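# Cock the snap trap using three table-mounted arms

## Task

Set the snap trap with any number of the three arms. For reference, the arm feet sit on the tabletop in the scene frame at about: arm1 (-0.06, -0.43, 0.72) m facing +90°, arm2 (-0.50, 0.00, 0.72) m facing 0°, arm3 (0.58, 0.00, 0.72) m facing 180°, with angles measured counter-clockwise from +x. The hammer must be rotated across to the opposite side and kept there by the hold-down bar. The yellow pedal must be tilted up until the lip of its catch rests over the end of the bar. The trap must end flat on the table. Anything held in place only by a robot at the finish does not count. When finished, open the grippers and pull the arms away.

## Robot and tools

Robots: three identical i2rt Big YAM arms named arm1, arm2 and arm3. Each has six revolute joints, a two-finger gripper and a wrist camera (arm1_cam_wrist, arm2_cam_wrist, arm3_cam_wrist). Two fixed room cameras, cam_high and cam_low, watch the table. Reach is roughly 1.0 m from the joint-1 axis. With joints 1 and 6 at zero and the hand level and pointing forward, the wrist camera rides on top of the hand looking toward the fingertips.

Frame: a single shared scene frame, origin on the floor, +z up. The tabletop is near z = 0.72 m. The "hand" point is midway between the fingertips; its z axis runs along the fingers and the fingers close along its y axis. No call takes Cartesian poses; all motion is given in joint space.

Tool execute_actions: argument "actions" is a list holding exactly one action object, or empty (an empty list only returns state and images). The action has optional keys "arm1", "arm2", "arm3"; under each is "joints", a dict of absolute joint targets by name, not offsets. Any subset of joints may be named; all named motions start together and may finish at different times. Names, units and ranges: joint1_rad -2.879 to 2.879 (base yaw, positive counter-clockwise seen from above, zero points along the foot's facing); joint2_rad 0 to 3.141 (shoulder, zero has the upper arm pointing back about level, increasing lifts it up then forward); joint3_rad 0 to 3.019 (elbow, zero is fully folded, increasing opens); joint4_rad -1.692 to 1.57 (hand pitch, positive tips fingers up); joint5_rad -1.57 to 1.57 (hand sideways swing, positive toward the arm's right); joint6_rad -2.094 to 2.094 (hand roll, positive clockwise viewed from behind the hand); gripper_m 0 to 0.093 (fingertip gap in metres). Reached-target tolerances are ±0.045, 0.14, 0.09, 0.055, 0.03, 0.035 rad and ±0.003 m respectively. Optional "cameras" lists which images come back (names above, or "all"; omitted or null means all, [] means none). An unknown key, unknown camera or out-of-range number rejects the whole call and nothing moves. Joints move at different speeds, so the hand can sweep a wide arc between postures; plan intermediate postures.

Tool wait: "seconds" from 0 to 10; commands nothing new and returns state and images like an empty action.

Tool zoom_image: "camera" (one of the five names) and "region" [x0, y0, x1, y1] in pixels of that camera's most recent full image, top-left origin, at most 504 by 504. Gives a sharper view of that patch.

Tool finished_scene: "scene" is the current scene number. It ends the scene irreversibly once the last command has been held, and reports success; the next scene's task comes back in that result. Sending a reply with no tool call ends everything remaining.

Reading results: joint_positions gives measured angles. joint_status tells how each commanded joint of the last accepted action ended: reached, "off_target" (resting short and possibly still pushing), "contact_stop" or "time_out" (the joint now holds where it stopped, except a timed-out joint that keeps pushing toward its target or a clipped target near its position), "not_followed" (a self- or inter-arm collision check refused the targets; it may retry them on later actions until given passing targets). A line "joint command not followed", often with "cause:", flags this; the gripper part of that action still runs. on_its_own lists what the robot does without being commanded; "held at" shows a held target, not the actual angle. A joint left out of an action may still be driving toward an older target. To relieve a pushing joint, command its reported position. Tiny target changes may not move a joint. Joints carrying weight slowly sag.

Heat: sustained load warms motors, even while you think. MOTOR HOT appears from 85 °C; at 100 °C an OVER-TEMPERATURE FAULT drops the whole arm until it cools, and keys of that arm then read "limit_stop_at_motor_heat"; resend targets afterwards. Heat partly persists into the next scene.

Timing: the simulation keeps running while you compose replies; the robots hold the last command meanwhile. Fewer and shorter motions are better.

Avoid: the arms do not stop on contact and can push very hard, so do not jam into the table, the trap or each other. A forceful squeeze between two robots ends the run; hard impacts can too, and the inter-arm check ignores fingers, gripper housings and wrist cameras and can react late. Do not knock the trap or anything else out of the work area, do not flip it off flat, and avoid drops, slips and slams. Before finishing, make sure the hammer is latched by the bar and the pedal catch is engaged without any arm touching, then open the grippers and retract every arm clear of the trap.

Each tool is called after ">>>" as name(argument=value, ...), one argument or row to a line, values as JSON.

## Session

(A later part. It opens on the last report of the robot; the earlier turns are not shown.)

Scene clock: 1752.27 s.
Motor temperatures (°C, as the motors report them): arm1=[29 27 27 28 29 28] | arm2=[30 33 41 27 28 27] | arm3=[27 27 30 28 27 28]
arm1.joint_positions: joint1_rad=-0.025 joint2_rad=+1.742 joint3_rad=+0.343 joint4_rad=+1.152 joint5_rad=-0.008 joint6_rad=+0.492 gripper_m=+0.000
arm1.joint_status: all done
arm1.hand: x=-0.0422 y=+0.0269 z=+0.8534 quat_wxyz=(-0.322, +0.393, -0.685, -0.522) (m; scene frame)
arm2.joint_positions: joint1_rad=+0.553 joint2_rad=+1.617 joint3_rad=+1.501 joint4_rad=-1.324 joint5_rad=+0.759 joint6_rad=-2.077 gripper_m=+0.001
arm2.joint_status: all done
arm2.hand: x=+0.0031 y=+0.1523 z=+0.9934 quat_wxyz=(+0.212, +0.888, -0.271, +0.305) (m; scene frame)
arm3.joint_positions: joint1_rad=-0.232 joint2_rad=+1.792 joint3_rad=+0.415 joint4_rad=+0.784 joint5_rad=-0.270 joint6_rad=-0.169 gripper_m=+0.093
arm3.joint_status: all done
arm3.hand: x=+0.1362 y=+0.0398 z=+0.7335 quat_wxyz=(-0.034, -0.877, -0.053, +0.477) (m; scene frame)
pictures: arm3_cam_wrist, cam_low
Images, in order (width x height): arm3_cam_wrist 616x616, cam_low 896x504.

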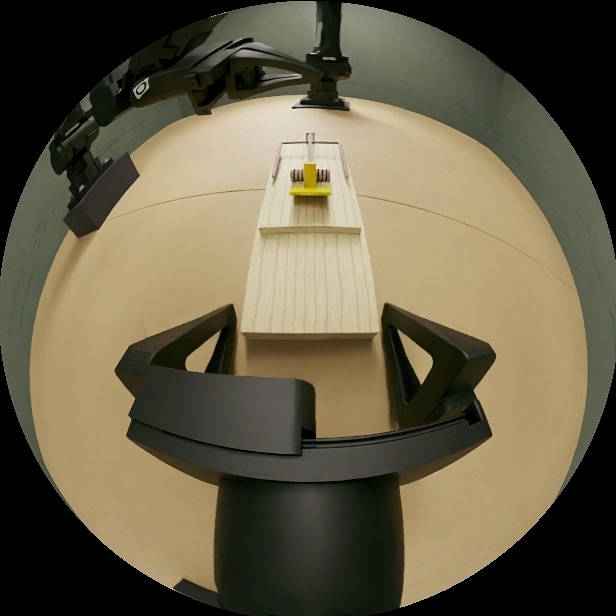

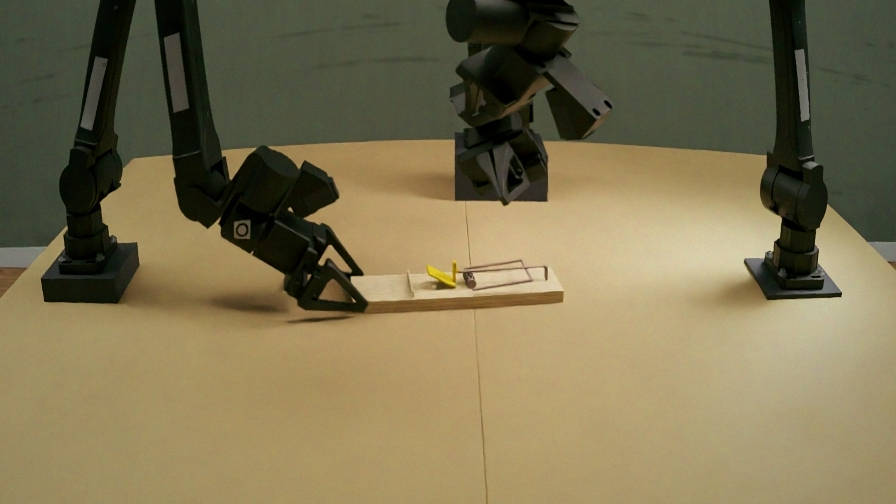

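>>> execute_actions(
  actions=[
    {"arm1":{"joints":{"joint2_rad":1.3,"joint3_rad":0.08}},"arm2":{"joints":{"joint1_rad":0.85,"joint2_rad":1.3,"joint3_rad":1.2}},"arm3":{"joints":{"joint2_rad":1.32,"joint3_rad":0.15}}},
  ],
  cameras=["cam_high","cam_low"],
)

>>> zoom_image(
  camera="cam_low",
  region=[340, 230, 590, 330],
)

Scene clock: 1766.63 s.
Motor temperatures (°C, as the motors report them): arm1=[29 27 28 28 29 28] | arm2=[30 32 42 27 28 27] | arm3=[27 28 30 28 27 28]
arm1.joint_positions: joint1_rad=-0.025 joint2_rad=+1.303 joint3_rad=+0.082 joint4_rad=+1.152 joint5_rad=-0.008 joint6_rad=+0.492 gripper_m=+0.000
arm1.joint_status: all done
arm1.hand: x=-0.0458 y=-0.0662 z=+0.9364 quat_wxyz=(-0.358, +0.365, -0.635, -0.580) (m; scene frame)
arm2.joint_positions: joint1_rad=+0.860 joint2_rad=+1.279 joint3_rad=+1.205 joint4_rad=-1.324 joint5_rad=+0.757 joint6_rad=-2.077 gripper_m=+0.001
arm2.joint_status: all done
arm2.hand: x=-0.1476 y=+0.2083 z=+1.0183 quat_wxyz=(+0.146, +0.916, -0.141, +0.345) (m; scene frame)
arm3.joint_positions: joint1_rad=-0.232 joint2_rad=+1.327 joint3_rad=+0.146 joint4_rad=+0.784 joint5_rad=-0.270 joint6_rad=-0.169 gripper_m=+0.093
arm3.joint_status: all done
arm3.hand: x=+0.2153 y=+0.0244 z=+0.8262 quat_wxyz=(-0.012, -0.827, -0.065, +0.558) (m; scene frame)
pictures: cam_high, cam_low
Images, in order (width x height): cam_high 896x504, cam_low 896x504.

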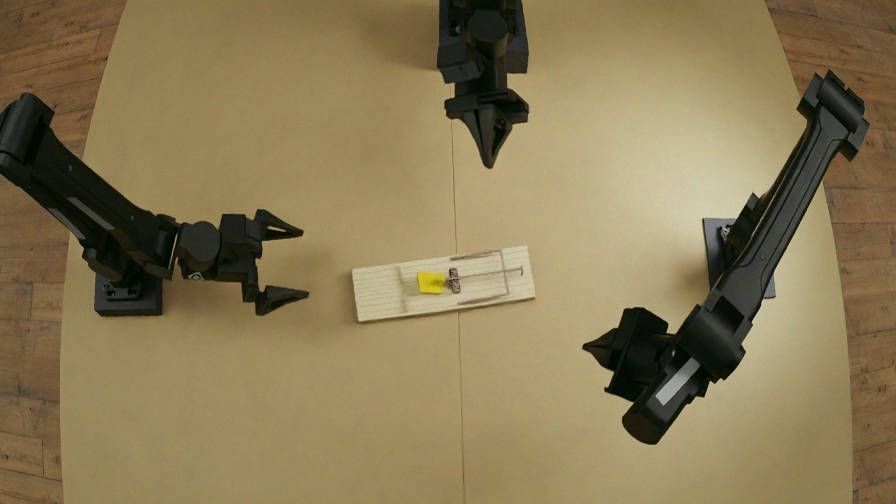

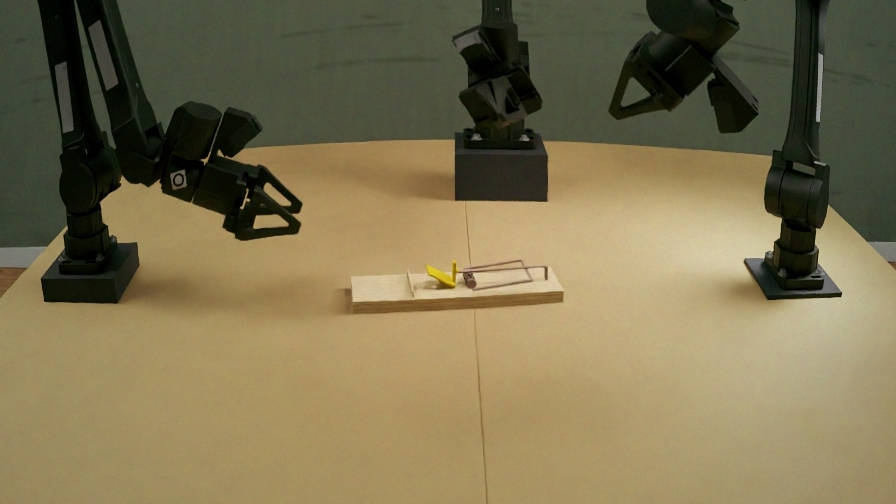

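Region (340, 230, 590, 330) of cam_low's 896x504 image, scaled by 2.016, with more detail than that image has; it fills the top 202 rows of this view, and the rest is white.

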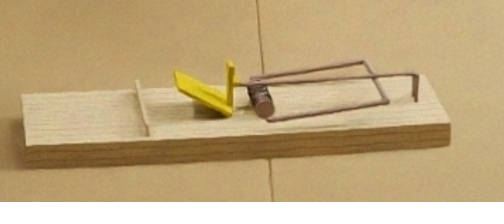

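The trap is set, it's lying flat, and all three arms are clear.

>>> finished_scene(
  scene=1,
)

The scene is finished: the task was done.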